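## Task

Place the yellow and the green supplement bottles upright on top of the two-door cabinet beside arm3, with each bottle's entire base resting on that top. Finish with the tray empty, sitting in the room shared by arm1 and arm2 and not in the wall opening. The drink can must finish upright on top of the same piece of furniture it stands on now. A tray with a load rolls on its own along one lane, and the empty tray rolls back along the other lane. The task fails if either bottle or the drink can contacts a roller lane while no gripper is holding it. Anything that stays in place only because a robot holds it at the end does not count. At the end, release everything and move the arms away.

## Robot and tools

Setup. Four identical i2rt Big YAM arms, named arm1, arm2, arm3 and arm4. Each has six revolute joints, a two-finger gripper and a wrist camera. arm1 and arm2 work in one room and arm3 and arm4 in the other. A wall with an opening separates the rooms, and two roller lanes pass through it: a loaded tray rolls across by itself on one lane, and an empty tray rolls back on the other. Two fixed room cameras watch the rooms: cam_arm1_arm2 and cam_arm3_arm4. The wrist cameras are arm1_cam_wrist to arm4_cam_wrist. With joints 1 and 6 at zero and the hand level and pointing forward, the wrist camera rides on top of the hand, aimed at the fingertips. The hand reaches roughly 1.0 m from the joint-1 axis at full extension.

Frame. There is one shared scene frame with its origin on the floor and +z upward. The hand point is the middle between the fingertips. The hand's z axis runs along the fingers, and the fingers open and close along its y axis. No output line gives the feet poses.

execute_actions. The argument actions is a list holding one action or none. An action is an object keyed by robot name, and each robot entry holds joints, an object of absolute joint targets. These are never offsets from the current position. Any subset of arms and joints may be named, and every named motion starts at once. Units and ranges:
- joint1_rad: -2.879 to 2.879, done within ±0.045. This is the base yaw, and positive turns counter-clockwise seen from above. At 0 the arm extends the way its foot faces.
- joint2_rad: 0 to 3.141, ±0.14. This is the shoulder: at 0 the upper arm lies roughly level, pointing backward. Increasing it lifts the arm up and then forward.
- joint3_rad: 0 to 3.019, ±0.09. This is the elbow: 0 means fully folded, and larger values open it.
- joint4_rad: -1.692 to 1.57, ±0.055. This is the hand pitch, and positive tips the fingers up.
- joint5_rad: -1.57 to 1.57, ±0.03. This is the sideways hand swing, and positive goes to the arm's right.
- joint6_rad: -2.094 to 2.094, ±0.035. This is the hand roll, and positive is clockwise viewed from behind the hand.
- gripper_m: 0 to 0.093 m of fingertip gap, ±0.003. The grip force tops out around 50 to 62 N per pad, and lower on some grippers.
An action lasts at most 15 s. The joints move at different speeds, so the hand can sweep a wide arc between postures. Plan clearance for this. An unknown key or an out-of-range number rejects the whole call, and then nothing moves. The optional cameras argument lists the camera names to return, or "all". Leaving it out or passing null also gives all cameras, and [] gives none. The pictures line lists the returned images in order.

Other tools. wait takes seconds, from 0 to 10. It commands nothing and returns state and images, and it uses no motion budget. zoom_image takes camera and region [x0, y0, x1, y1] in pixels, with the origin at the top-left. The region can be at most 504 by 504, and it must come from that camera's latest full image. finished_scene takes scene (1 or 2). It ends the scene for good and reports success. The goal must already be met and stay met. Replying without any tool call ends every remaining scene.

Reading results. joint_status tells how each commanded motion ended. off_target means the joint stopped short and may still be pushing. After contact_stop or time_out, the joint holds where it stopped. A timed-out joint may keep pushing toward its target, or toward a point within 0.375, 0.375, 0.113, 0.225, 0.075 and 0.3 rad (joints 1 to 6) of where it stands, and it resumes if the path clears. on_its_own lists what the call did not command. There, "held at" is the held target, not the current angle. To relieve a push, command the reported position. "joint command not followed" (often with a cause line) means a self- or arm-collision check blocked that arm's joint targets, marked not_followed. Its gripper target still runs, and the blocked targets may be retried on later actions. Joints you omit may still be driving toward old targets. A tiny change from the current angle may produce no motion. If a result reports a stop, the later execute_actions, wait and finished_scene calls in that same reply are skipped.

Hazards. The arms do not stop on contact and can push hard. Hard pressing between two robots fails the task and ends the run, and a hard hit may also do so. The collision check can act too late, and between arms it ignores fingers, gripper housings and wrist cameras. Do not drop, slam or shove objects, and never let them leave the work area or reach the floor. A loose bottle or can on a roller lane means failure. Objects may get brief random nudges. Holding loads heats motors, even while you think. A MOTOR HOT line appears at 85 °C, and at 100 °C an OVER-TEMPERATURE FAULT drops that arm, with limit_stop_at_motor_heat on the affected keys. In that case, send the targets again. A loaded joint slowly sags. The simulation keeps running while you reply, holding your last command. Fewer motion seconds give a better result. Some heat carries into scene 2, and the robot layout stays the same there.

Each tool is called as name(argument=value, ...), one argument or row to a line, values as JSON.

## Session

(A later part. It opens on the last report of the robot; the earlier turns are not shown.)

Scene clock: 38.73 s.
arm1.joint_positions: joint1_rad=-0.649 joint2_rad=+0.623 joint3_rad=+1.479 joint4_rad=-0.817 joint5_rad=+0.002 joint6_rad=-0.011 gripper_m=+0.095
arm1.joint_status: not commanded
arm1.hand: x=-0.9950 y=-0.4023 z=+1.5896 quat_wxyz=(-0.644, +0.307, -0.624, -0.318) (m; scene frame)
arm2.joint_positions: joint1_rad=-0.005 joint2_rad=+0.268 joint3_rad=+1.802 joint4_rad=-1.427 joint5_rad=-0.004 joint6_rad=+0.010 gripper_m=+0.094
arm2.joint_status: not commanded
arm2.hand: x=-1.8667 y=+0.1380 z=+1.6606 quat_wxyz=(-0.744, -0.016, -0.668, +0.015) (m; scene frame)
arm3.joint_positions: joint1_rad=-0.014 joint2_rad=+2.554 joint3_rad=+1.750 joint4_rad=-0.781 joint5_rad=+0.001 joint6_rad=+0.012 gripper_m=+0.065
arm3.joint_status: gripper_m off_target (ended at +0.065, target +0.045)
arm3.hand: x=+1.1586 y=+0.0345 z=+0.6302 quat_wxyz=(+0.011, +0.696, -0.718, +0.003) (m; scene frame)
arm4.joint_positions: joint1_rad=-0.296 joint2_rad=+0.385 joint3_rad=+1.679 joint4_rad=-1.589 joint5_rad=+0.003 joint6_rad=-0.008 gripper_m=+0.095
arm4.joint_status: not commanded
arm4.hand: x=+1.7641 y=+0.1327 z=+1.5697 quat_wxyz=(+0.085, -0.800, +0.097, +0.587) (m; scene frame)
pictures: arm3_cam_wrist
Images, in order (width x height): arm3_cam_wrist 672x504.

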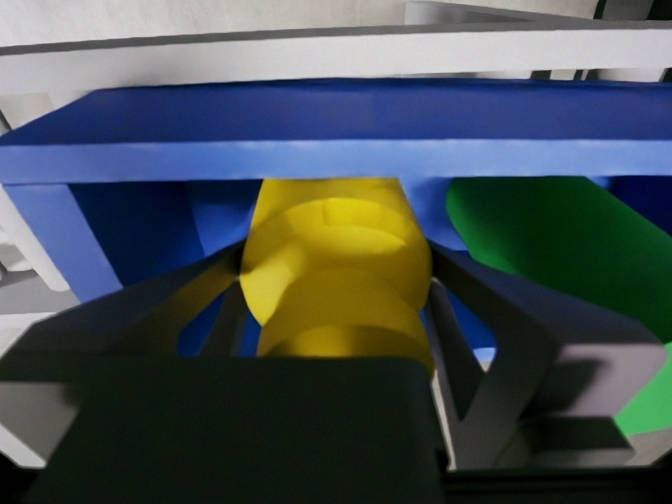

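execute_actions(
  actions=[
    {"arm3":{"joints":{"joint2_rad":2.39,"joint3_rad":1.70,"joint4_rad":-0.895}}},
  ],
  cameras=[],
)

execute_actions(
  actions=[
    {"arm3":{"joints":{"joint2_rad":2.0,"joint3_rad":1.85,"joint4_rad":-1.42}}},
  ],
  cameras=[],
)

execute_actions(
  actions=[
    {"arm3":{"joints":{"joint1_rad":1.45}}},
  ],
  cameras=["arm3_cam_wrist","cam_arm3_arm4"],
)

Scene clock: 41.20 s.
arm1.joint_positions: joint1_rad=-0.649 joint2_rad=+0.623 joint3_rad=+1.479 joint4_rad=-0.817 joint5_rad=+0.002 joint6_rad=-0.011 gripper_m=+0.095
arm1.joint_status: not commanded
arm1.hand: x=-0.9950 y=-0.4023 z=+1.5896 quat_wxyz=(-0.644, +0.307, -0.624, -0.318) (m; scene frame)
arm2.joint_positions: joint1_rad=-0.005 joint2_rad=+0.268 joint3_rad=+1.802 joint4_rad=-1.427 joint5_rad=-0.004 joint6_rad=+0.010 gripper_m=+0.094
arm2.joint_status: not commanded
arm2.hand: x=-1.8667 y=+0.1380 z=+1.6606 quat_wxyz=(-0.744, -0.016, -0.668, +0.015) (m; scene frame)
arm3.joint_positions: joint1_rad=-0.014 joint2_rad=+2.407 joint3_rad=+1.687 joint4_rad=-0.889 joint5_rad=+0.001 joint6_rad=+0.012 gripper_m=+0.065
arm3.joint_status: all done
arm3.hand: x=+1.1593 y=+0.0252 z=+0.7040 quat_wxyz=(+0.019, +0.696, -0.718, +0.012) (m; scene frame)
arm4.joint_positions: joint1_rad=-0.296 joint2_rad=+0.385 joint3_rad=+1.679 joint4_rad=-1.589 joint5_rad=+0.003 joint6_rad=-0.008 gripper_m=+0.095
arm4.joint_status: not commanded
arm4.hand: x=+1.7641 y=+0.1327 z=+1.5697 quat_wxyz=(+0.085, -0.800, +0.097, +0.587) (m; scene frame)
pictures: none
No camera images: the call's "cameras" was empty. Leave "cameras" out to get every camera's image.

Scene clock: 42.87 s.
arm1.joint_positions: joint1_rad=-0.649 joint2_rad=+0.623 joint3_rad=+1.479 joint4_rad=-0.817 joint5_rad=+0.002 joint6_rad=-0.011 gripper_m=+0.095
arm1.joint_status: not commanded
arm1.hand: x=-0.9950 y=-0.4023 z=+1.5896 quat_wxyz=(-0.644, +0.307, -0.624, -0.318) (m; scene frame)
arm2.joint_positions: joint1_rad=-0.005 joint2_rad=+0.268 joint3_rad=+1.802 joint4_rad=-1.427 joint5_rad=-0.004 joint6_rad=+0.010 gripper_m=+0.094
arm2.joint_status: not commanded
arm2.hand: x=-1.8667 y=+0.1380 z=+1.6606 quat_wxyz=(-0.744, -0.016, -0.668, +0.015) (m; scene frame)
arm3.joint_positions: joint1_rad=-0.014 joint2_rad=+2.011 joint3_rad=+1.837 joint4_rad=-1.410 joint5_rad=+0.001 joint6_rad=+0.012 gripper_m=+0.065
arm3.joint_status: all done
arm3.hand: x=+1.1626 y=+0.0185 z=+0.9999 quat_wxyz=(+0.011, +0.696, -0.718, +0.003) (m; scene frame)
arm4.joint_positions: joint1_rad=-0.296 joint2_rad=+0.385 joint3_rad=+1.679 joint4_rad=-1.589 joint5_rad=+0.003 joint6_rad=-0.008 gripper_m=+0.095
arm4.joint_status: not commanded
arm4.hand: x=+1.7641 y=+0.1327 z=+1.5697 quat_wxyz=(+0.085, -0.800, +0.097, +0.587) (m; scene frame)
pictures: none
No camera images: the call's "cameras" was empty. Leave "cameras" out to get every camera's image.

Scene clock: 44.87 s.
arm1.joint_positions: joint1_rad=-0.649 joint2_rad=+0.623 joint3_rad=+1.479 joint4_rad=-0.817 joint5_rad=+0.002 joint6_rad=-0.011 gripper_m=+0.095
arm1.joint_status: not commanded
arm1.hand: x=-0.9950 y=-0.4023 z=+1.5896 quat_wxyz=(-0.644, +0.307, -0.624, -0.318) (m; scene frame)
arm2.joint_positions: joint1_rad=-0.005 joint2_rad=+0.268 joint3_rad=+1.802 joint4_rad=-1.427 joint5_rad=-0.004 joint6_rad=+0.010 gripper_m=+0.094
arm2.joint_status: not commanded
arm2.hand: x=-1.8667 y=+0.1380 z=+1.6606 quat_wxyz=(-0.744, -0.016, -0.668, +0.015) (m; scene frame)
arm3.joint_positions: joint1_rad=+1.452 joint2_rad=+2.011 joint3_rad=+1.837 joint4_rad=-1.410 joint5_rad=-0.002 joint6_rad=+0.011 gripper_m=+0.065
arm3.joint_status: all done
arm3.hand: x=+0.5371 y=-0.5227 z=+1.0110 quat_wxyz=(+0.005, +0.998, -0.067, +0.000) (m; scene frame)
arm4.joint_positions: joint1_rad=-0.296 joint2_rad=+0.385 joint3_rad=+1.679 joint4_rad=-1.589 joint5_rad=+0.003 joint6_rad=-0.008 gripper_m=+0.095
arm4.joint_status: not commanded
arm4.hand: x=+1.7641 y=+0.1327 z=+1.5697 quat_wxyz=(+0.085, -0.800, +0.097, +0.587) (m; scene frame)
pictures: arm3_cam_wrist, cam_arm3_arm4
Images, in order (width x height): arm3_cam_wrist 672x504, cam_arm3_arm4 672x504.

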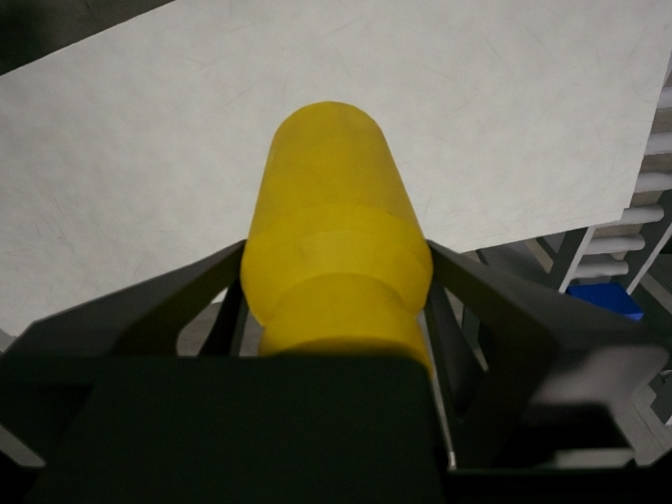

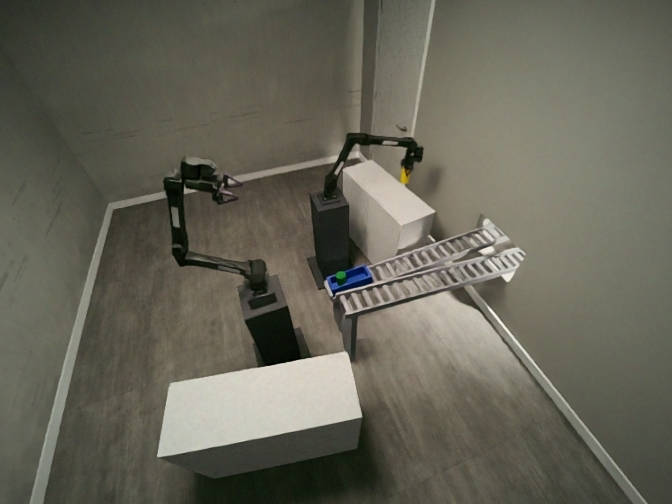

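execute_actions(
  actions=[
    {"arm3":{"joints":{"joint2_rad":2.09,"joint3_rad":1.73,"joint4_rad":-1.21}}},
  ],
  cameras=["arm3_cam_wrist","cam_arm3_arm4"],
)

zoom_image(
  camera="cam_arm3_arm4",
  region=[330,130,450,260],
)

Scene clock: 47.40 s.
arm1.joint_positions: joint1_rad=-0.649 joint2_rad=+0.623 joint3_rad=+1.479 joint4_rad=-0.817 joint5_rad=+0.002 joint6_rad=-0.011 gripper_m=+0.095
arm1.joint_status: not commanded
arm1.hand: x=-0.9950 y=-0.4023 z=+1.5896 quat_wxyz=(-0.644, +0.307, -0.624, -0.318) (m; scene frame)
arm2.joint_positions: joint1_rad=-0.005 joint2_rad=+0.268 joint3_rad=+1.802 joint4_rad=-1.427 joint5_rad=-0.004 joint6_rad=+0.010 gripper_m=+0.094
arm2.joint_status: not commanded
arm2.hand: x=-1.8667 y=+0.1380 z=+1.6606 quat_wxyz=(-0.744, -0.016, -0.668, +0.015) (m; scene frame)
arm3.joint_positions: joint1_rad=+1.452 joint2_rad=+2.116 joint3_rad=+1.713 joint4_rad=-1.220 joint5_rad=-0.002 joint6_rad=+0.011 gripper_m=+0.065
arm3.joint_status: all done
arm3.hand: x=+0.5385 y=-0.5238 z=+0.9024 quat_wxyz=(+0.006, +0.998, -0.067, +0.020) (m; scene frame)
arm4.joint_positions: joint1_rad=-0.296 joint2_rad=+0.385 joint3_rad=+1.679 joint4_rad=-1.589 joint5_rad=+0.003 joint6_rad=-0.008 gripper_m=+0.095
arm4.joint_status: not commanded
arm4.hand: x=+1.7641 y=+0.1327 z=+1.5697 quat_wxyz=(+0.085, -0.800, +0.097, +0.587) (m; scene frame)
pictures: arm3_cam_wrist, cam_arm3_arm4
Images, in order (width x height): arm3_cam_wrist 672x504, cam_arm3_arm4 672x504.

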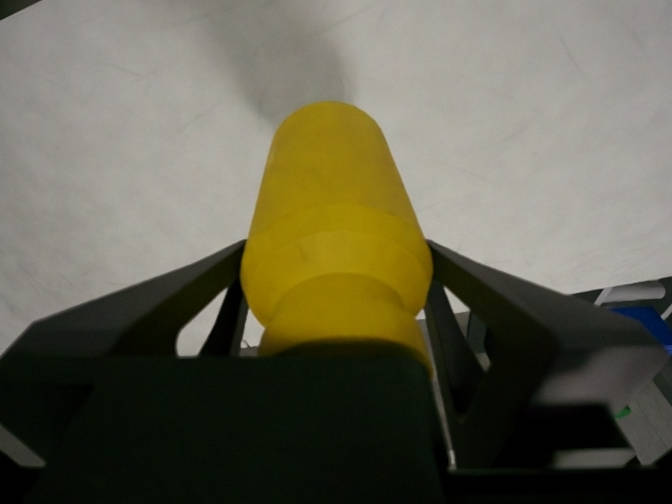

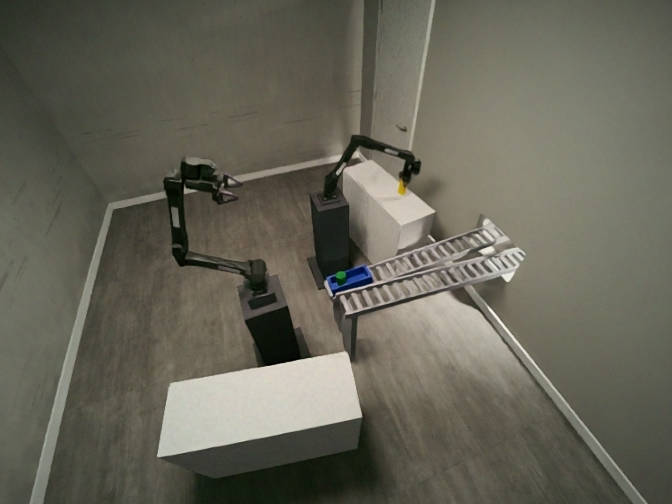

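Region (330, 130, 450, 260) of cam_arm3_arm4's 672x504 image, scaled by 3.877, with more detail than that image has; it fills the left 465 columns of this view, and the rest is white.

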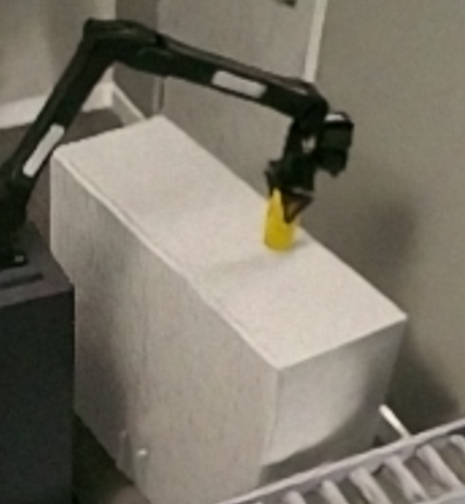

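execute_actions(
  actions=[
    {"arm3":{"joints":{"joint2_rad":2.02,"joint3_rad":1.47,"joint4_rad":-1.01}}},
  ],
  cameras=["arm3_cam_wrist","cam_arm3_arm4"],
)

zoom_image(
  camera="cam_arm3_arm4",
  region=[360,140,450,240],
)

Scene clock: 49.47 s.
arm1.joint_positions: joint1_rad=-0.649 joint2_rad=+0.623 joint3_rad=+1.479 joint4_rad=-0.817 joint5_rad=+0.002 joint6_rad=-0.011 gripper_m=+0.095
arm1.joint_status: not commanded
arm1.hand: x=-0.9950 y=-0.4023 z=+1.5896 quat_wxyz=(-0.644, +0.307, -0.624, -0.318) (m; scene frame)
arm2.joint_positions: joint1_rad=-0.005 joint2_rad=+0.268 joint3_rad=+1.802 joint4_rad=-1.427 joint5_rad=-0.004 joint6_rad=+0.010 gripper_m=+0.094
arm2.joint_status: not commanded
arm2.hand: x=-1.8667 y=+0.1380 z=+1.6606 quat_wxyz=(-0.744, -0.016, -0.668, +0.015) (m; scene frame)
arm3.joint_positions: joint1_rad=+1.452 joint2_rad=+2.041 joint3_rad=+1.460 joint4_rad=-1.020 joint5_rad=-0.002 joint6_rad=+0.011 gripper_m=+0.065
arm3.joint_status: all done
arm3.hand: x=+0.5867 y=-0.5301 z=+0.8599 quat_wxyz=(+0.006, +0.998, -0.067, +0.009) (m; scene frame)
arm4.joint_positions: joint1_rad=-0.296 joint2_rad=+0.385 joint3_rad=+1.679 joint4_rad=-1.589 joint5_rad=+0.003 joint6_rad=-0.008 gripper_m=+0.095
arm4.joint_status: not commanded
arm4.hand: x=+1.7641 y=+0.1327 z=+1.5697 quat_wxyz=(+0.085, -0.800, +0.097, +0.587) (m; scene frame)
pictures: arm3_cam_wrist, cam_arm3_arm4
Images, in order (width x height): arm3_cam_wrist 672x504, cam_arm3_arm4 672x504.

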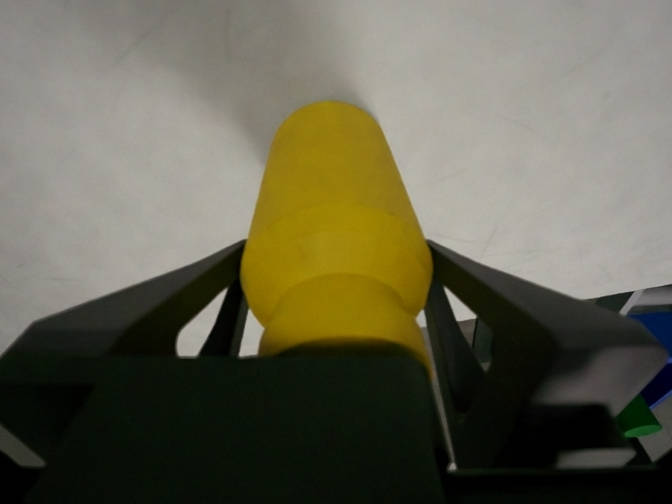

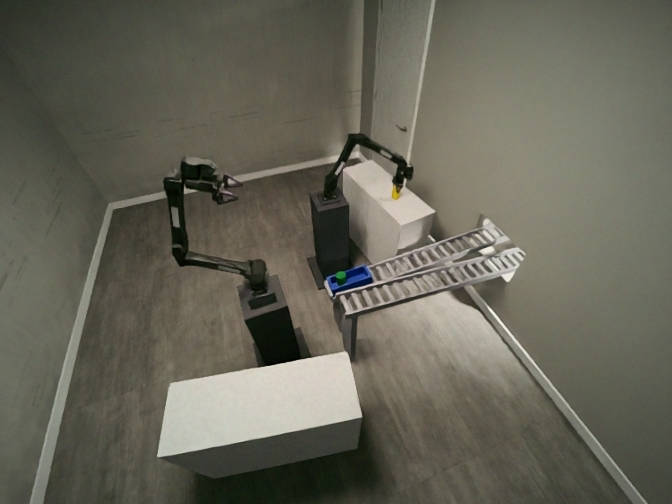

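Region (360, 140, 450, 240) of cam_arm3_arm4's 672x504 image, scaled by 5.040, with more detail than that image has; it fills the left 454 columns of this view, and the rest is white.

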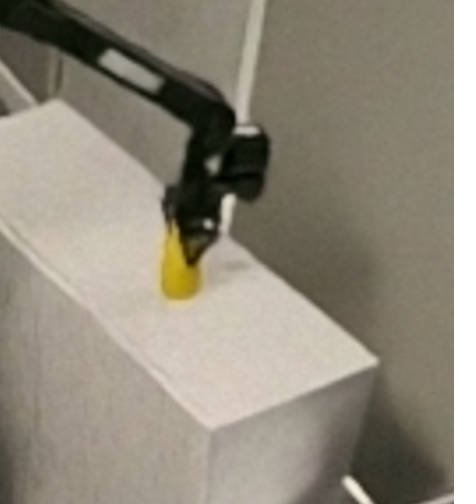

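execute_actions(
  actions=[
    {"arm3":{"joints":{"joint2_rad":2.07,"joint3_rad":1.44,"joint4_rad":-0.93}}},
  ],
  cameras=["arm3_cam_wrist","cam_arm3_arm4"],
)

zoom_image(
  camera="cam_arm3_arm4",
  region=[360,140,450,240],
)

Scene clock: 50.83 s.
arm1.joint_positions: joint1_rad=-0.649 joint2_rad=+0.623 joint3_rad=+1.479 joint4_rad=-0.817 joint5_rad=+0.002 joint6_rad=-0.011 gripper_m=+0.095
arm1.joint_status: not commanded
arm1.hand: x=-0.9950 y=-0.4023 z=+1.5896 quat_wxyz=(-0.644, +0.307, -0.624, -0.318) (m; scene frame)
arm2.joint_positions: joint1_rad=-0.005 joint2_rad=+0.268 joint3_rad=+1.802 joint4_rad=-1.427 joint5_rad=-0.004 joint6_rad=+0.010 gripper_m=+0.094
arm2.joint_status: not commanded
arm2.hand: x=-1.8667 y=+0.1380 z=+1.6606 quat_wxyz=(-0.744, -0.016, -0.668, +0.015) (m; scene frame)
arm3.joint_positions: joint1_rad=+1.452 joint2_rad=+2.041 joint3_rad=+1.454 joint4_rad=-0.957 joint5_rad=-0.001 joint6_rad=+0.011 gripper_m=+0.065
arm3.joint_status: all done
arm3.hand: x=+0.5743 y=-0.5285 z=+0.8580 quat_wxyz=(+0.003, +0.998, -0.067, -0.019) (m; scene frame)
arm4.joint_positions: joint1_rad=-0.296 joint2_rad=+0.385 joint3_rad=+1.679 joint4_rad=-1.589 joint5_rad=+0.003 joint6_rad=-0.008 gripper_m=+0.095
arm4.joint_status: not commanded
arm4.hand: x=+1.7641 y=+0.1327 z=+1.5697 quat_wxyz=(+0.085, -0.800, +0.097, +0.587) (m; scene frame)
pictures: arm3_cam_wrist, cam_arm3_arm4
Images, in order (width x height): arm3_cam_wrist 672x504, cam_arm3_arm4 672x504.

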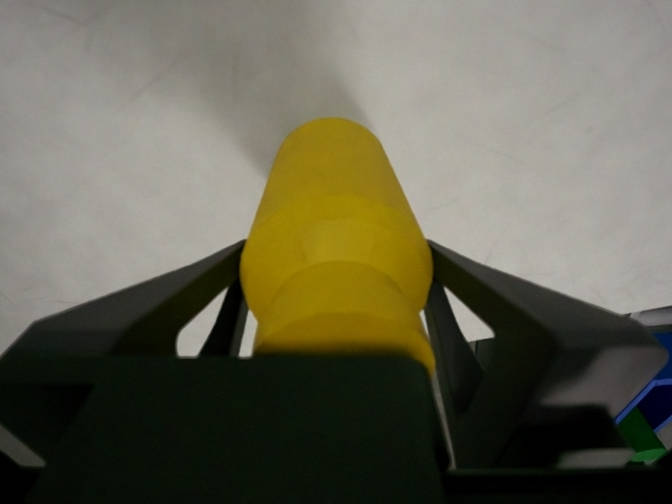

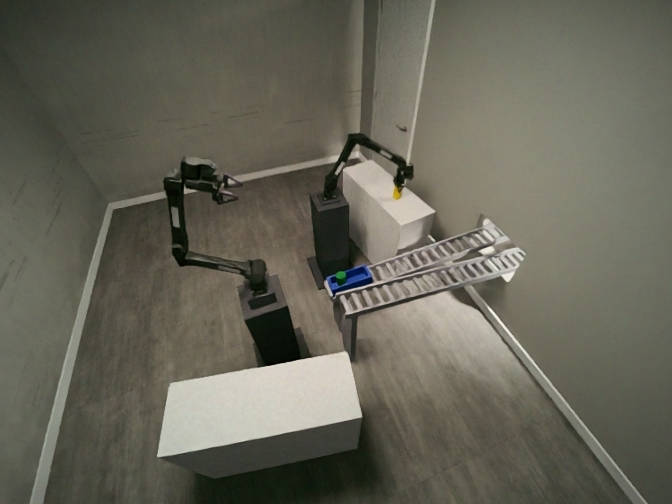

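Region (360, 140, 450, 240) of cam_arm3_arm4's 672x504 image, scaled by 5.040, with more detail than that image has; it fills the left 454 columns of this view, and the rest is white.

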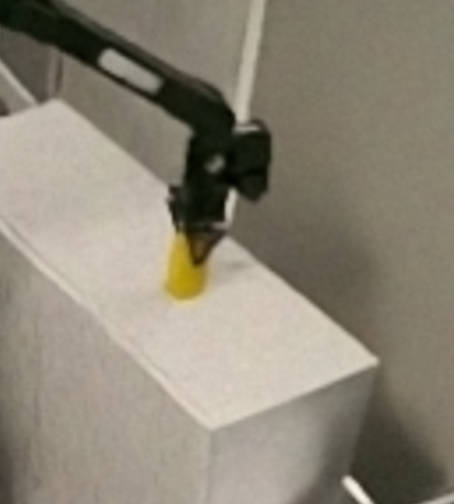

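execute_actions(
  actions=[
    {"arm3":{"joints":{"joint2_rad":2.041,"gripper_m":0.093}}},
  ],
  cameras=["arm3_cam_wrist","cam_arm3_arm4"],
)

zoom_image(
  camera="cam_arm3_arm4",
  region=[360,140,450,240],
)

Scene clock: 52.03 s.
arm1.joint_positions: joint1_rad=-0.649 joint2_rad=+0.623 joint3_rad=+1.479 joint4_rad=-0.817 joint5_rad=+0.002 joint6_rad=-0.011 gripper_m=+0.095
arm1.joint_status: not commanded
arm1.hand: x=-0.9950 y=-0.4023 z=+1.5896 quat_wxyz=(-0.644, +0.307, -0.624, -0.318) (m; scene frame)
arm2.joint_positions: joint1_rad=-0.005 joint2_rad=+0.268 joint3_rad=+1.802 joint4_rad=-1.427 joint5_rad=-0.004 joint6_rad=+0.010 gripper_m=+0.094
arm2.joint_status: not commanded
arm2.hand: x=-1.8667 y=+0.1380 z=+1.6606 quat_wxyz=(-0.744, -0.016, -0.668, +0.015) (m; scene frame)
arm3.joint_positions: joint1_rad=+1.452 joint2_rad=+2.041 joint3_rad=+1.445 joint4_rad=-0.943 joint5_rad=-0.001 joint6_rad=+0.011 gripper_m=+0.093
arm3.joint_status: all done
arm3.hand: x=+0.5750 y=-0.5286 z=+0.8551 quat_wxyz=(+0.003, +0.997, -0.067, -0.021) (m; scene frame)
arm4.joint_positions: joint1_rad=-0.296 joint2_rad=+0.385 joint3_rad=+1.679 joint4_rad=-1.589 joint5_rad=+0.003 joint6_rad=-0.008 gripper_m=+0.095
arm4.joint_status: not commanded
arm4.hand: x=+1.7641 y=+0.1327 z=+1.5697 quat_wxyz=(+0.085, -0.800, +0.097, +0.587) (m; scene frame)
pictures: arm3_cam_wrist, cam_arm3_arm4
Images, in order (width x height): arm3_cam_wrist 672x504, cam_arm3_arm4 672x504.

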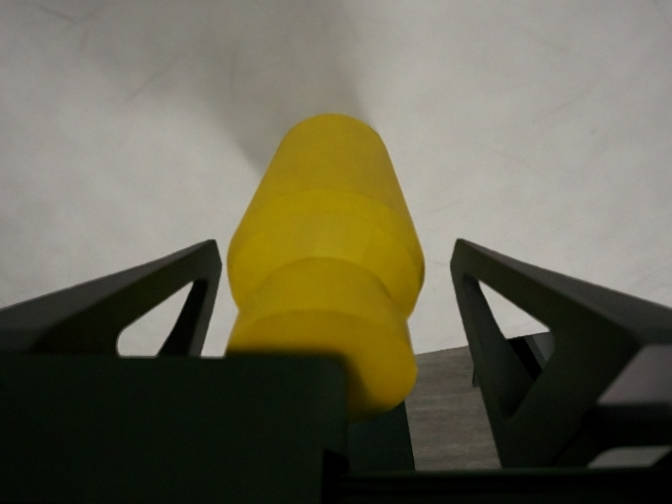

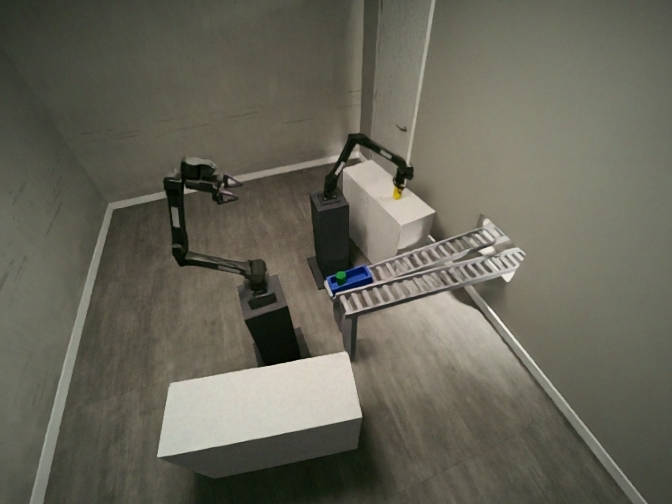

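Region (360, 140, 450, 240) of cam_arm3_arm4's 672x504 image, scaled by 5.040, with more detail than that image has; it fills the left 454 columns of this view, and the rest is white.

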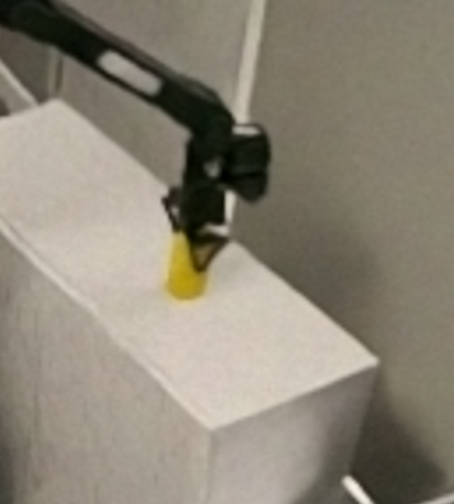

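execute_actions(
  actions=[
    {"arm3":{"joints":{"joint2_rad":1.8,"joint3_rad":1.56,"joint4_rad":-1.3}}},
  ],
  cameras=[],
)

execute_actions(
  actions=[
    {"arm3":{"joints":{"joint1_rad":-0.21,"joint6_rad":-0.2,"joint2_rad":1.9,"joint3_rad":1.75,"joint4_rad":-1.42}}},
  ],
  cameras=[],
)

execute_actions(
  actions=[
    {"arm3":{"joints":{"joint2_rad":2.35,"joint3_rad":1.76,"joint4_rad":-0.98}}},
  ],
  cameras=["arm3_cam_wrist","cam_arm3_arm4"],
)

Scene clock: 55.20 s.
arm1.joint_positions: joint1_rad=-0.649 joint2_rad=+0.623 joint3_rad=+1.479 joint4_rad=-0.817 joint5_rad=+0.002 joint6_rad=-0.011 gripper_m=+0.095
arm1.joint_status: not commanded
arm1.hand: x=-0.9950 y=-0.4023 z=+1.5896 quat_wxyz=(-0.644, +0.307, -0.624, -0.318) (m; scene frame)
arm2.joint_positions: joint1_rad=-0.005 joint2_rad=+0.268 joint3_rad=+1.802 joint4_rad=-1.427 joint5_rad=-0.004 joint6_rad=+0.010 gripper_m=+0.094
arm2.joint_status: not commanded
arm2.hand: x=-1.8667 y=+0.1380 z=+1.6606 quat_wxyz=(-0.744, -0.016, -0.668, +0.015) (m; scene frame)
arm3.joint_positions: joint1_rad=+1.452 joint2_rad=+1.783 joint3_rad=+1.537 joint4_rad=-1.290 joint5_rad=-0.001 joint6_rad=+0.011 gripper_m=+0.093
arm3.joint_status: all done
arm3.hand: x=+0.6075 y=-0.5313 z=+1.0251 quat_wxyz=(+0.003, +0.997, -0.067, -0.023) (m; scene frame)
arm4.joint_positions: joint1_rad=-0.296 joint2_rad=+0.385 joint3_rad=+1.679 joint4_rad=-1.589 joint5_rad=+0.003 joint6_rad=-0.008 gripper_m=+0.095
arm4.joint_status: not commanded
arm4.hand: x=+1.7641 y=+0.1327 z=+1.5697 quat_wxyz=(+0.085, -0.800, +0.097, +0.587) (m; scene frame)
pictures: none
No camera images: the call's "cameras" was empty. Leave "cameras" out to get every camera's image.

Scene clock: 57.30 s.
arm1.joint_positions: joint1_rad=-0.649 joint2_rad=+0.623 joint3_rad=+1.479 joint4_rad=-0.817 joint5_rad=+0.002 joint6_rad=-0.011 gripper_m=+0.095
arm1.joint_status: not commanded
arm1.hand: x=-0.9950 y=-0.4023 z=+1.5896 quat_wxyz=(-0.644, +0.307, -0.624, -0.318) (m; scene frame)
arm2.joint_positions: joint1_rad=-0.005 joint2_rad=+0.268 joint3_rad=+1.802 joint4_rad=-1.427 joint5_rad=-0.004 joint6_rad=+0.010 gripper_m=+0.094
arm2.joint_status: not commanded
arm2.hand: x=-1.8667 y=+0.1380 z=+1.6606 quat_wxyz=(-0.744, -0.016, -0.668, +0.015) (m; scene frame)
arm3.joint_positions: joint1_rad=-0.215 joint2_rad=+1.903 joint3_rad=+1.710 joint4_rad=-1.410 joint5_rad=+0.001 joint6_rad=-0.185 gripper_m=+0.093
arm3.joint_status: all done
arm3.hand: x=+1.2769 y=-0.0366 z=+1.0139 quat_wxyz=(+0.020, +0.694, -0.719, +0.007) (m; scene frame)
arm4.joint_positions: joint1_rad=-0.296 joint2_rad=+0.385 joint3_rad=+1.679 joint4_rad=-1.589 joint5_rad=+0.003 joint6_rad=-0.008 gripper_m=+0.095
arm4.joint_status: not commanded
arm4.hand: x=+1.7641 y=+0.1327 z=+1.5697 quat_wxyz=(+0.085, -0.800, +0.097, +0.587) (m; scene frame)
pictures: none
No camera images: the call's "cameras" was empty. Leave "cameras" out to get every camera's image.

Scene clock: 58.73 s.
arm1.joint_positions: joint1_rad=-0.649 joint2_rad=+0.623 joint3_rad=+1.479 joint4_rad=-0.817 joint5_rad=+0.002 joint6_rad=-0.011 gripper_m=+0.095
arm1.joint_status: not commanded
arm1.hand: x=-0.9950 y=-0.4023 z=+1.5896 quat_wxyz=(-0.644, +0.307, -0.624, -0.318) (m; scene frame)
arm2.joint_positions: joint1_rad=-0.005 joint2_rad=+0.268 joint3_rad=+1.802 joint4_rad=-1.427 joint5_rad=-0.004 joint6_rad=+0.010 gripper_m=+0.094
arm2.joint_status: not commanded
arm2.hand: x=-1.8667 y=+0.1380 z=+1.6606 quat_wxyz=(-0.744, -0.016, -0.668, +0.015) (m; scene frame)
arm3.joint_positions: joint1_rad=-0.215 joint2_rad=+2.372 joint3_rad=+1.738 joint4_rad=-0.990 joint5_rad=+0.001 joint6_rad=-0.186 gripper_m=+0.093
arm3.joint_status: all done
arm3.hand: x=+1.2865 y=+0.0191 z=+0.7392 quat_wxyz=(+0.029, +0.694, -0.719, +0.013) (m; scene frame)
arm4.joint_positions: joint1_rad=-0.296 joint2_rad=+0.385 joint3_rad=+1.679 joint4_rad=-1.589 joint5_rad=+0.003 joint6_rad=-0.008 gripper_m=+0.095
arm4.joint_status: not commanded
arm4.hand: x=+1.7641 y=+0.1327 z=+1.5697 quat_wxyz=(+0.085, -0.800, +0.097, +0.587) (m; scene frame)
pictures: arm3_cam_wrist, cam_arm3_arm4
Images, in order (width x height): arm3_cam_wrist 672x504, cam_arm3_arm4 672x504.

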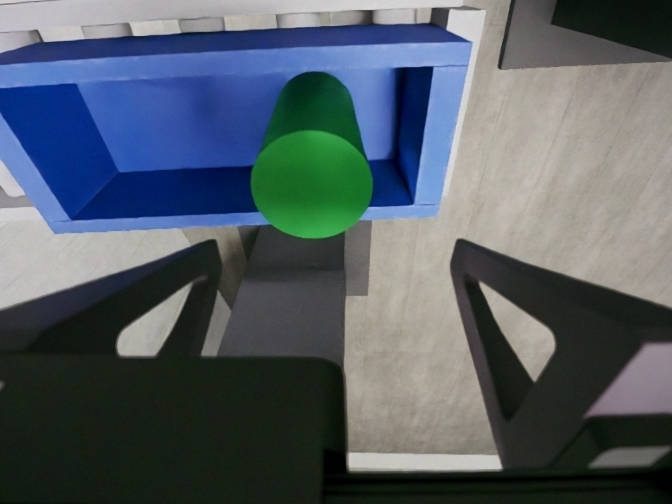

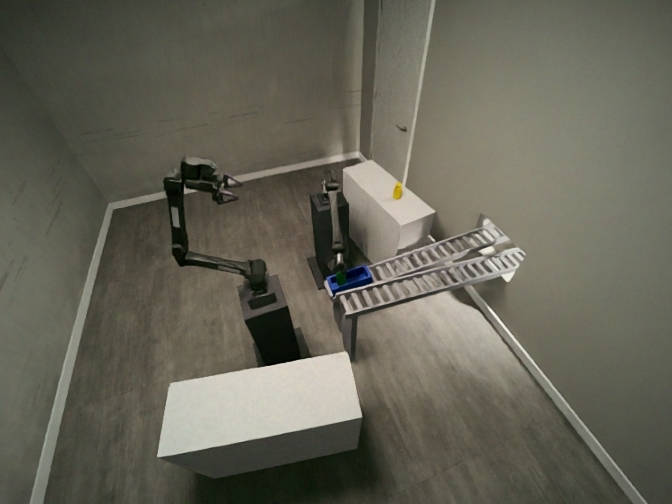

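execute_actions(
  actions=[
    {"arm3":{"joints":{"joint1_rad":-0.185,"joint2_rad":2.46,"joint3_rad":1.79,"joint4_rad":-0.89}}},
  ],
  cameras=["arm3_cam_wrist"],
)

Scene clock: 60.37 s.
arm1.joint_positions: joint1_rad=-0.649 joint2_rad=+0.623 joint3_rad=+1.479 joint4_rad=-0.817 joint5_rad=+0.002 joint6_rad=-0.011 gripper_m=+0.095
arm1.joint_status: not commanded
arm1.hand: x=-0.9950 y=-0.4023 z=+1.5896 quat_wxyz=(-0.644, +0.307, -0.624, -0.318) (m; scene frame)
arm2.joint_positions: joint1_rad=-0.005 joint2_rad=+0.268 joint3_rad=+1.802 joint4_rad=-1.427 joint5_rad=-0.004 joint6_rad=+0.010 gripper_m=+0.094
arm2.joint_status: not commanded
arm2.hand: x=-1.8667 y=+0.1380 z=+1.6606 quat_wxyz=(-0.744, -0.016, -0.668, +0.015) (m; scene frame)
arm3.joint_positions: joint1_rad=-0.185 joint2_rad=+2.450 joint3_rad=+1.757 joint4_rad=-0.900 joint5_rad=+0.001 joint6_rad=-0.186 gripper_m=+0.093
arm3.joint_status: all done
arm3.hand: x=+1.2688 y=+0.0321 z=+0.6956 quat_wxyz=(+0.016, +0.706, -0.708, +0.005) (m; scene frame)
arm4.joint_positions: joint1_rad=-0.296 joint2_rad=+0.385 joint3_rad=+1.679 joint4_rad=-1.589 joint5_rad=+0.003 joint6_rad=-0.008 gripper_m=+0.095
arm4.joint_status: not commanded
arm4.hand: x=+1.7641 y=+0.1327 z=+1.5697 quat_wxyz=(+0.085, -0.800, +0.097, +0.587) (m; scene frame)
pictures: arm3_cam_wrist
Images, in order (width x height): arm3_cam_wrist 672x504.

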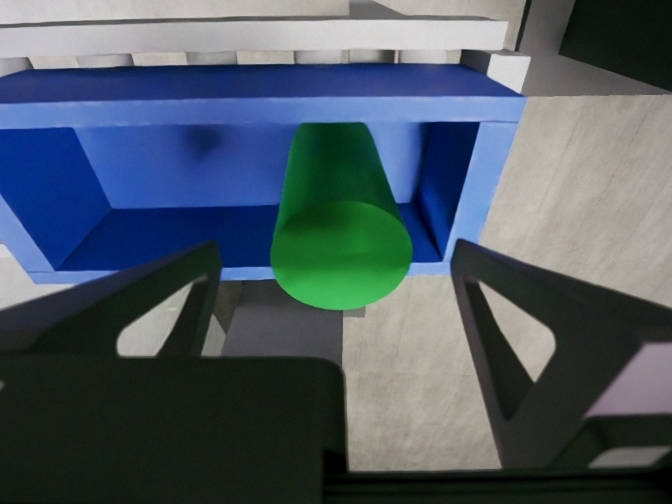

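execute_actions(
  actions=[
    {"arm3":{"joints":{"joint2_rad":2.585,"joint3_rad":1.76,"joint4_rad":-0.75}}},
  ],
  cameras=["arm3_cam_wrist","cam_arm3_arm4"],
)

zoom_image(
  camera="cam_arm3_arm4",
  region=[310,230,400,300],
)

Scene clock: 62.37 s.
arm1.joint_positions: joint1_rad=-0.649 joint2_rad=+0.623 joint3_rad=+1.479 joint4_rad=-0.817 joint5_rad=+0.002 joint6_rad=-0.011 gripper_m=+0.095
arm1.joint_status: not commanded
arm1.hand: x=-0.9950 y=-0.4023 z=+1.5896 quat_wxyz=(-0.644, +0.307, -0.624, -0.318) (m; scene frame)
arm2.joint_positions: joint1_rad=-0.005 joint2_rad=+0.268 joint3_rad=+1.802 joint4_rad=-1.427 joint5_rad=-0.004 joint6_rad=+0.010 gripper_m=+0.094
arm2.joint_status: not commanded
arm2.hand: x=-1.8667 y=+0.1380 z=+1.6606 quat_wxyz=(-0.744, -0.016, -0.668, +0.015) (m; scene frame)
arm3.joint_positions: joint1_rad=-0.185 joint2_rad=+2.590 joint3_rad=+1.753 joint4_rad=-0.759 joint5_rad=-0.001 joint6_rad=-0.186 gripper_m=+0.093
arm3.joint_status: all done
arm3.hand: x=+1.2646 y=+0.0166 z=+0.6080 quat_wxyz=(+0.017, +0.706, -0.708, +0.005) (m; scene frame)
arm4.joint_positions: joint1_rad=-0.296 joint2_rad=+0.385 joint3_rad=+1.679 joint4_rad=-1.589 joint5_rad=+0.003 joint6_rad=-0.008 gripper_m=+0.095
arm4.joint_status: not commanded
arm4.hand: x=+1.7641 y=+0.1327 z=+1.5697 quat_wxyz=(+0.085, -0.800, +0.097, +0.587) (m; scene frame)
pictures: arm3_cam_wrist, cam_arm3_arm4
Images, in order (width x height): arm3_cam_wrist 672x504, cam_arm3_arm4 672x504.

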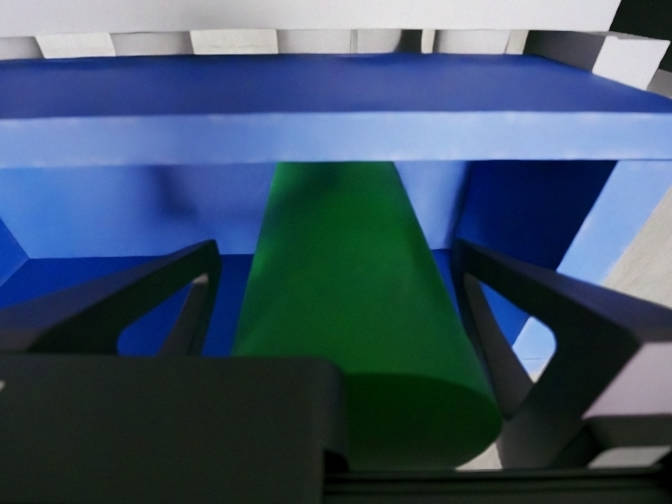

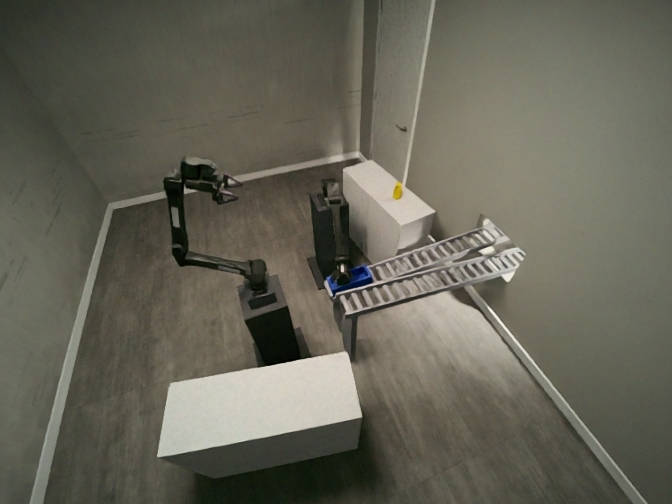

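Region (310, 230, 400, 300) of cam_arm3_arm4's 672x504 image, scaled by 5.600, with more detail than that image has.

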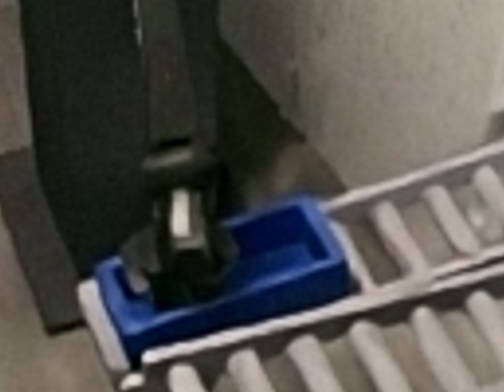

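Looks between the fingers; close.

execute_actions(
  actions=[
    {"arm3":{"joints":{"gripper_m":0.05}}},
  ],
  cameras=["arm3_cam_wrist"],
)

Scene clock: 63.17 s.
arm1.joint_positions: joint1_rad=-0.649 joint2_rad=+0.623 joint3_rad=+1.479 joint4_rad=-0.817 joint5_rad=+0.002 joint6_rad=-0.011 gripper_m=+0.095
arm1.joint_status: not commanded
arm1.hand: x=-0.9950 y=-0.4023 z=+1.5896 quat_wxyz=(-0.644, +0.307, -0.624, -0.318) (m; scene frame)
arm2.joint_positions: joint1_rad=-0.005 joint2_rad=+0.268 joint3_rad=+1.802 joint4_rad=-1.427 joint5_rad=-0.004 joint6_rad=+0.010 gripper_m=+0.094
arm2.joint_status: not commanded
arm2.hand: x=-1.8667 y=+0.1380 z=+1.6606 quat_wxyz=(-0.744, -0.016, -0.668, +0.015) (m; scene frame)
arm3.joint_positions: joint1_rad=-0.185 joint2_rad=+2.590 joint3_rad=+1.753 joint4_rad=-0.759 joint5_rad=+0.000 joint6_rad=-0.186 gripper_m=+0.065
arm3.joint_status: gripper_m off_target (ended at +0.065, target +0.050)
arm3.hand: x=+1.2647 y=+0.0166 z=+0.6080 quat_wxyz=(+0.017, +0.706, -0.708, +0.005) (m; scene frame)
arm4.joint_positions: joint1_rad=-0.296 joint2_rad=+0.385 joint3_rad=+1.679 joint4_rad=-1.589 joint5_rad=+0.003 joint6_rad=-0.008 gripper_m=+0.095
arm4.joint_status: not commanded
arm4.hand: x=+1.7641 y=+0.1327 z=+1.5697 quat_wxyz=(+0.085, -0.800, +0.097, +0.587) (m; scene frame)
pictures: arm3_cam_wrist
Images, in order (width x height): arm3_cam_wrist 672x504.

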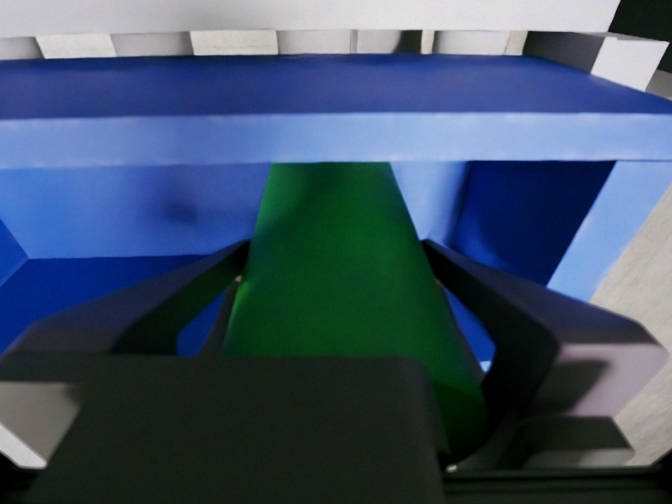

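execute_actions(
  actions=[
    {"arm3":{"joints":{"joint2_rad":2.42,"joint3_rad":1.70,"joint4_rad":-0.87}}},
  ],
  cameras=[],
)

execute_actions(
  actions=[
    {"arm3":{"joints":{"joint2_rad":1.85,"joint3_rad":1.75,"joint4_rad":-1.47}}},
  ],
  cameras=[],
)

execute_actions(
  actions=[
    {"arm3":{"joints":{"joint1_rad":1.85,"joint6_rad":0}}},
  ],
  cameras=[],
)

execute_actions(
  actions=[
    {"arm3":{"joints":{"joint2_rad":2.02,"joint3_rad":1.47,"joint4_rad":-1.01}}},
  ],
  cameras=["arm3_cam_wrist","cam_arm3_arm4"],
)

zoom_image(
  camera="cam_arm3_arm4",
  region=[340,130,440,230],
)

Scene clock: 65.77 s.
arm1.joint_positions: joint1_rad=-0.649 joint2_rad=+0.623 joint3_rad=+1.479 joint4_rad=-0.817 joint5_rad=+0.002 joint6_rad=-0.011 gripper_m=+0.095
arm1.joint_status: not commanded
arm1.hand: x=-0.9950 y=-0.4023 z=+1.5896 quat_wxyz=(-0.644, +0.307, -0.624, -0.318) (m; scene frame)
arm2.joint_positions: joint1_rad=-0.005 joint2_rad=+0.268 joint3_rad=+1.802 joint4_rad=-1.427 joint5_rad=-0.004 joint6_rad=+0.010 gripper_m=+0.094
arm2.joint_status: not commanded
arm2.hand: x=-1.8667 y=+0.1380 z=+1.6606 quat_wxyz=(-0.744, -0.016, -0.668, +0.015) (m; scene frame)
arm3.joint_positions: joint1_rad=-0.185 joint2_rad=+2.433 joint3_rad=+1.693 joint4_rad=-0.861 joint5_rad=-0.001 joint6_rad=-0.186 gripper_m=+0.065
arm3.joint_status: all done
arm3.hand: x=+1.2651 y=+0.0157 z=+0.6882 quat_wxyz=(+0.019, +0.706, -0.708, +0.006) (m; scene frame)
arm4.joint_positions: joint1_rad=-0.296 joint2_rad=+0.385 joint3_rad=+1.679 joint4_rad=-1.589 joint5_rad=+0.003 joint6_rad=-0.008 gripper_m=+0.095
arm4.joint_status: not commanded
arm4.hand: x=+1.7641 y=+0.1327 z=+1.5697 quat_wxyz=(+0.085, -0.800, +0.097, +0.587) (m; scene frame)
pictures: none
No camera images: the call's "cameras" was empty. Leave "cameras" out to get every camera's image.

Scene clock: 67.57 s.
arm1.joint_positions: joint1_rad=-0.649 joint2_rad=+0.623 joint3_rad=+1.479 joint4_rad=-0.817 joint5_rad=+0.002 joint6_rad=-0.011 gripper_m=+0.095
arm1.joint_status: not commanded
arm1.hand: x=-0.9950 y=-0.4023 z=+1.5896 quat_wxyz=(-0.644, +0.307, -0.624, -0.318) (m; scene frame)
arm2.joint_positions: joint1_rad=-0.005 joint2_rad=+0.268 joint3_rad=+1.802 joint4_rad=-1.427 joint5_rad=-0.004 joint6_rad=+0.010 gripper_m=+0.094
arm2.joint_status: not commanded
arm2.hand: x=-1.8667 y=+0.1380 z=+1.6606 quat_wxyz=(-0.744, -0.016, -0.668, +0.015) (m; scene frame)
arm3.joint_positions: joint1_rad=-0.185 joint2_rad=+1.861 joint3_rad=+1.733 joint4_rad=-1.460 joint5_rad=-0.001 joint6_rad=-0.186 gripper_m=+0.065
arm3.joint_status: all done
arm3.hand: x=+1.2584 y=-0.0392 z=+1.0459 quat_wxyz=(+0.014, +0.706, -0.708, +0.003) (m; scene frame)
arm4.joint_positions: joint1_rad=-0.296 joint2_rad=+0.385 joint3_rad=+1.679 joint4_rad=-1.589 joint5_rad=+0.003 joint6_rad=-0.008 gripper_m=+0.095
arm4.joint_status: not commanded
arm4.hand: x=+1.7641 y=+0.1327 z=+1.5697 quat_wxyz=(+0.085, -0.800, +0.097, +0.587) (m; scene frame)
pictures: none
No camera images: the call's "cameras" was empty. Leave "cameras" out to get every camera's image.

Scene clock: 69.90 s.
arm1.joint_positions: joint1_rad=-0.649 joint2_rad=+0.623 joint3_rad=+1.479 joint4_rad=-0.817 joint5_rad=+0.002 joint6_rad=-0.011 gripper_m=+0.095
arm1.joint_status: not commanded
arm1.hand: x=-0.9950 y=-0.4023 z=+1.5896 quat_wxyz=(-0.644, +0.307, -0.624, -0.318) (m; scene frame)
arm2.joint_positions: joint1_rad=-0.005 joint2_rad=+0.268 joint3_rad=+1.802 joint4_rad=-1.427 joint5_rad=-0.004 joint6_rad=+0.010 gripper_m=+0.094
arm2.joint_status: not commanded
arm2.hand: x=-1.8667 y=+0.1380 z=+1.6606 quat_wxyz=(-0.744, -0.016, -0.668, +0.015) (m; scene frame)
arm3.joint_positions: joint1_rad=+1.853 joint2_rad=+1.861 joint3_rad=+1.733 joint4_rad=-1.460 joint5_rad=-0.002 joint6_rad=-0.014 gripper_m=+0.065
arm3.joint_status: all done
arm3.hand: x=+0.6024 y=-0.7546 z=+1.0586 quat_wxyz=(+0.002, +0.989, +0.145, +0.002) (m; scene frame)
arm4.joint_positions: joint1_rad=-0.296 joint2_rad=+0.385 joint3_rad=+1.679 joint4_rad=-1.589 joint5_rad=+0.003 joint6_rad=-0.008 gripper_m=+0.095
arm4.joint_status: not commanded
arm4.hand: x=+1.7641 y=+0.1327 z=+1.5697 quat_wxyz=(+0.085, -0.800, +0.097, +0.587) (m; scene frame)
pictures: none
No camera images: the call's "cameras" was empty. Leave "cameras" out to get every camera's image.

Scene clock: 71.03 s.
arm1.joint_positions: joint1_rad=-0.649 joint2_rad=+0.623 joint3_rad=+1.479 joint4_rad=-0.817 joint5_rad=+0.002 joint6_rad=-0.011 gripper_m=+0.095
arm1.joint_status: not commanded
arm1.hand: x=-0.9950 y=-0.4023 z=+1.5896 quat_wxyz=(-0.644, +0.307, -0.624, -0.318) (m; scene frame)
arm2.joint_positions: joint1_rad=-0.005 joint2_rad=+0.268 joint3_rad=+1.802 joint4_rad=-1.427 joint5_rad=-0.004 joint6_rad=+0.010 gripper_m=+0.094
arm2.joint_status: not commanded
arm2.hand: x=-1.8667 y=+0.1380 z=+1.6606 quat_wxyz=(-0.744, -0.016, -0.668, +0.015) (m; scene frame)
arm3.joint_positions: joint1_rad=+1.854 joint2_rad=+2.046 joint3_rad=+1.448 joint4_rad=-1.019 joint5_rad=-0.003 joint6_rad=-0.014 gripper_m=+0.065
arm3.joint_status: all done
arm3.hand: x=+0.6102 y=-0.7538 z=+0.8546 quat_wxyz=(+0.001, +0.989, +0.146, +0.017) (m; scene frame)
arm4.joint_positions: joint1_rad=-0.296 joint2_rad=+0.385 joint3_rad=+1.679 joint4_rad=-1.589 joint5_rad=+0.003 joint6_rad=-0.008 gripper_m=+0.095
arm4.joint_status: not commanded
arm4.hand: x=+1.7641 y=+0.1327 z=+1.5697 quat_wxyz=(+0.085, -0.800, +0.097, +0.587) (m; scene frame)
pictures: arm3_cam_wrist, cam_arm3_arm4
Images, in order (width x height): arm3_cam_wrist 672x504, cam_arm3_arm4 672x504.

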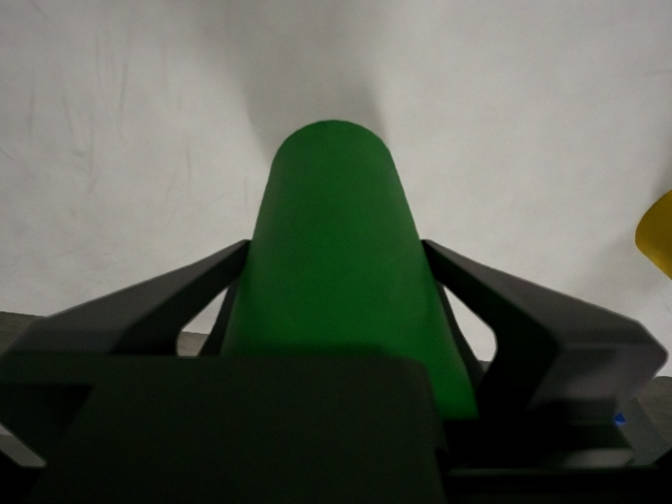

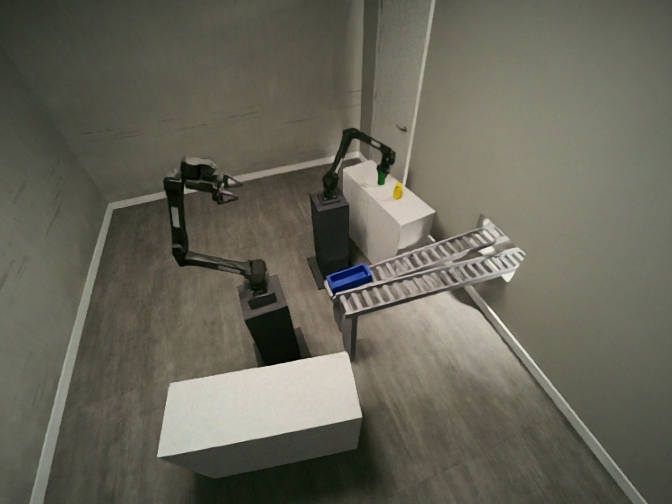

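Region (340, 130, 440, 230) of cam_arm3_arm4's 672x504 image, scaled by 5.040, with more detail than that image has.

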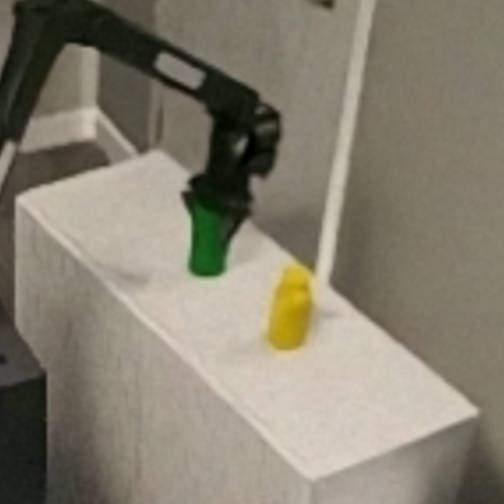

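execute_actions(
  actions=[
    {"arm3":{"joints":{"joint2_rad":2.075,"joint3_rad":1.44,"joint4_rad":-0.96}}},
  ],
  cameras=["arm3_cam_wrist"],
)

Scene clock: 72.13 s.
arm1.joint_positions: joint1_rad=-0.649 joint2_rad=+0.623 joint3_rad=+1.479 joint4_rad=-0.817 joint5_rad=+0.002 joint6_rad=-0.011 gripper_m=+0.095
arm1.joint_status: not commanded
arm1.hand: x=-0.9950 y=-0.4023 z=+1.5896 quat_wxyz=(-0.644, +0.307, -0.624, -0.318) (m; scene frame)
arm2.joint_positions: joint1_rad=-0.005 joint2_rad=+0.268 joint3_rad=+1.802 joint4_rad=-1.427 joint5_rad=-0.004 joint6_rad=+0.010 gripper_m=+0.094
arm2.joint_status: not commanded
arm2.hand: x=-1.8667 y=+0.1380 z=+1.6606 quat_wxyz=(-0.744, -0.016, -0.668, +0.015) (m; scene frame)
arm3.joint_positions: joint1_rad=+1.854 joint2_rad=+2.061 joint3_rad=+1.442 joint4_rad=-0.970 joint5_rad=-0.002 joint6_rad=-0.014 gripper_m=+0.065
arm3.joint_status: all done
arm3.hand: x=+0.6032 y=-0.7558 z=+0.8444 quat_wxyz=(+0.002, +0.989, +0.146, +0.003) (m; scene frame)
arm4.joint_positions: joint1_rad=-0.296 joint2_rad=+0.385 joint3_rad=+1.679 joint4_rad=-1.589 joint5_rad=+0.003 joint6_rad=-0.008 gripper_m=+0.095
arm4.joint_status: not commanded
arm4.hand: x=+1.7641 y=+0.1327 z=+1.5697 quat_wxyz=(+0.085, -0.800, +0.097, +0.587) (m; scene frame)
pictures: arm3_cam_wrist
Images, in order (width x height): arm3_cam_wrist 672x504.

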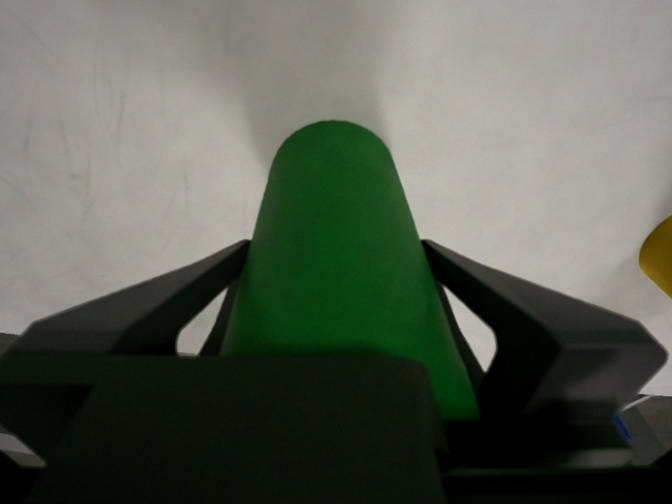

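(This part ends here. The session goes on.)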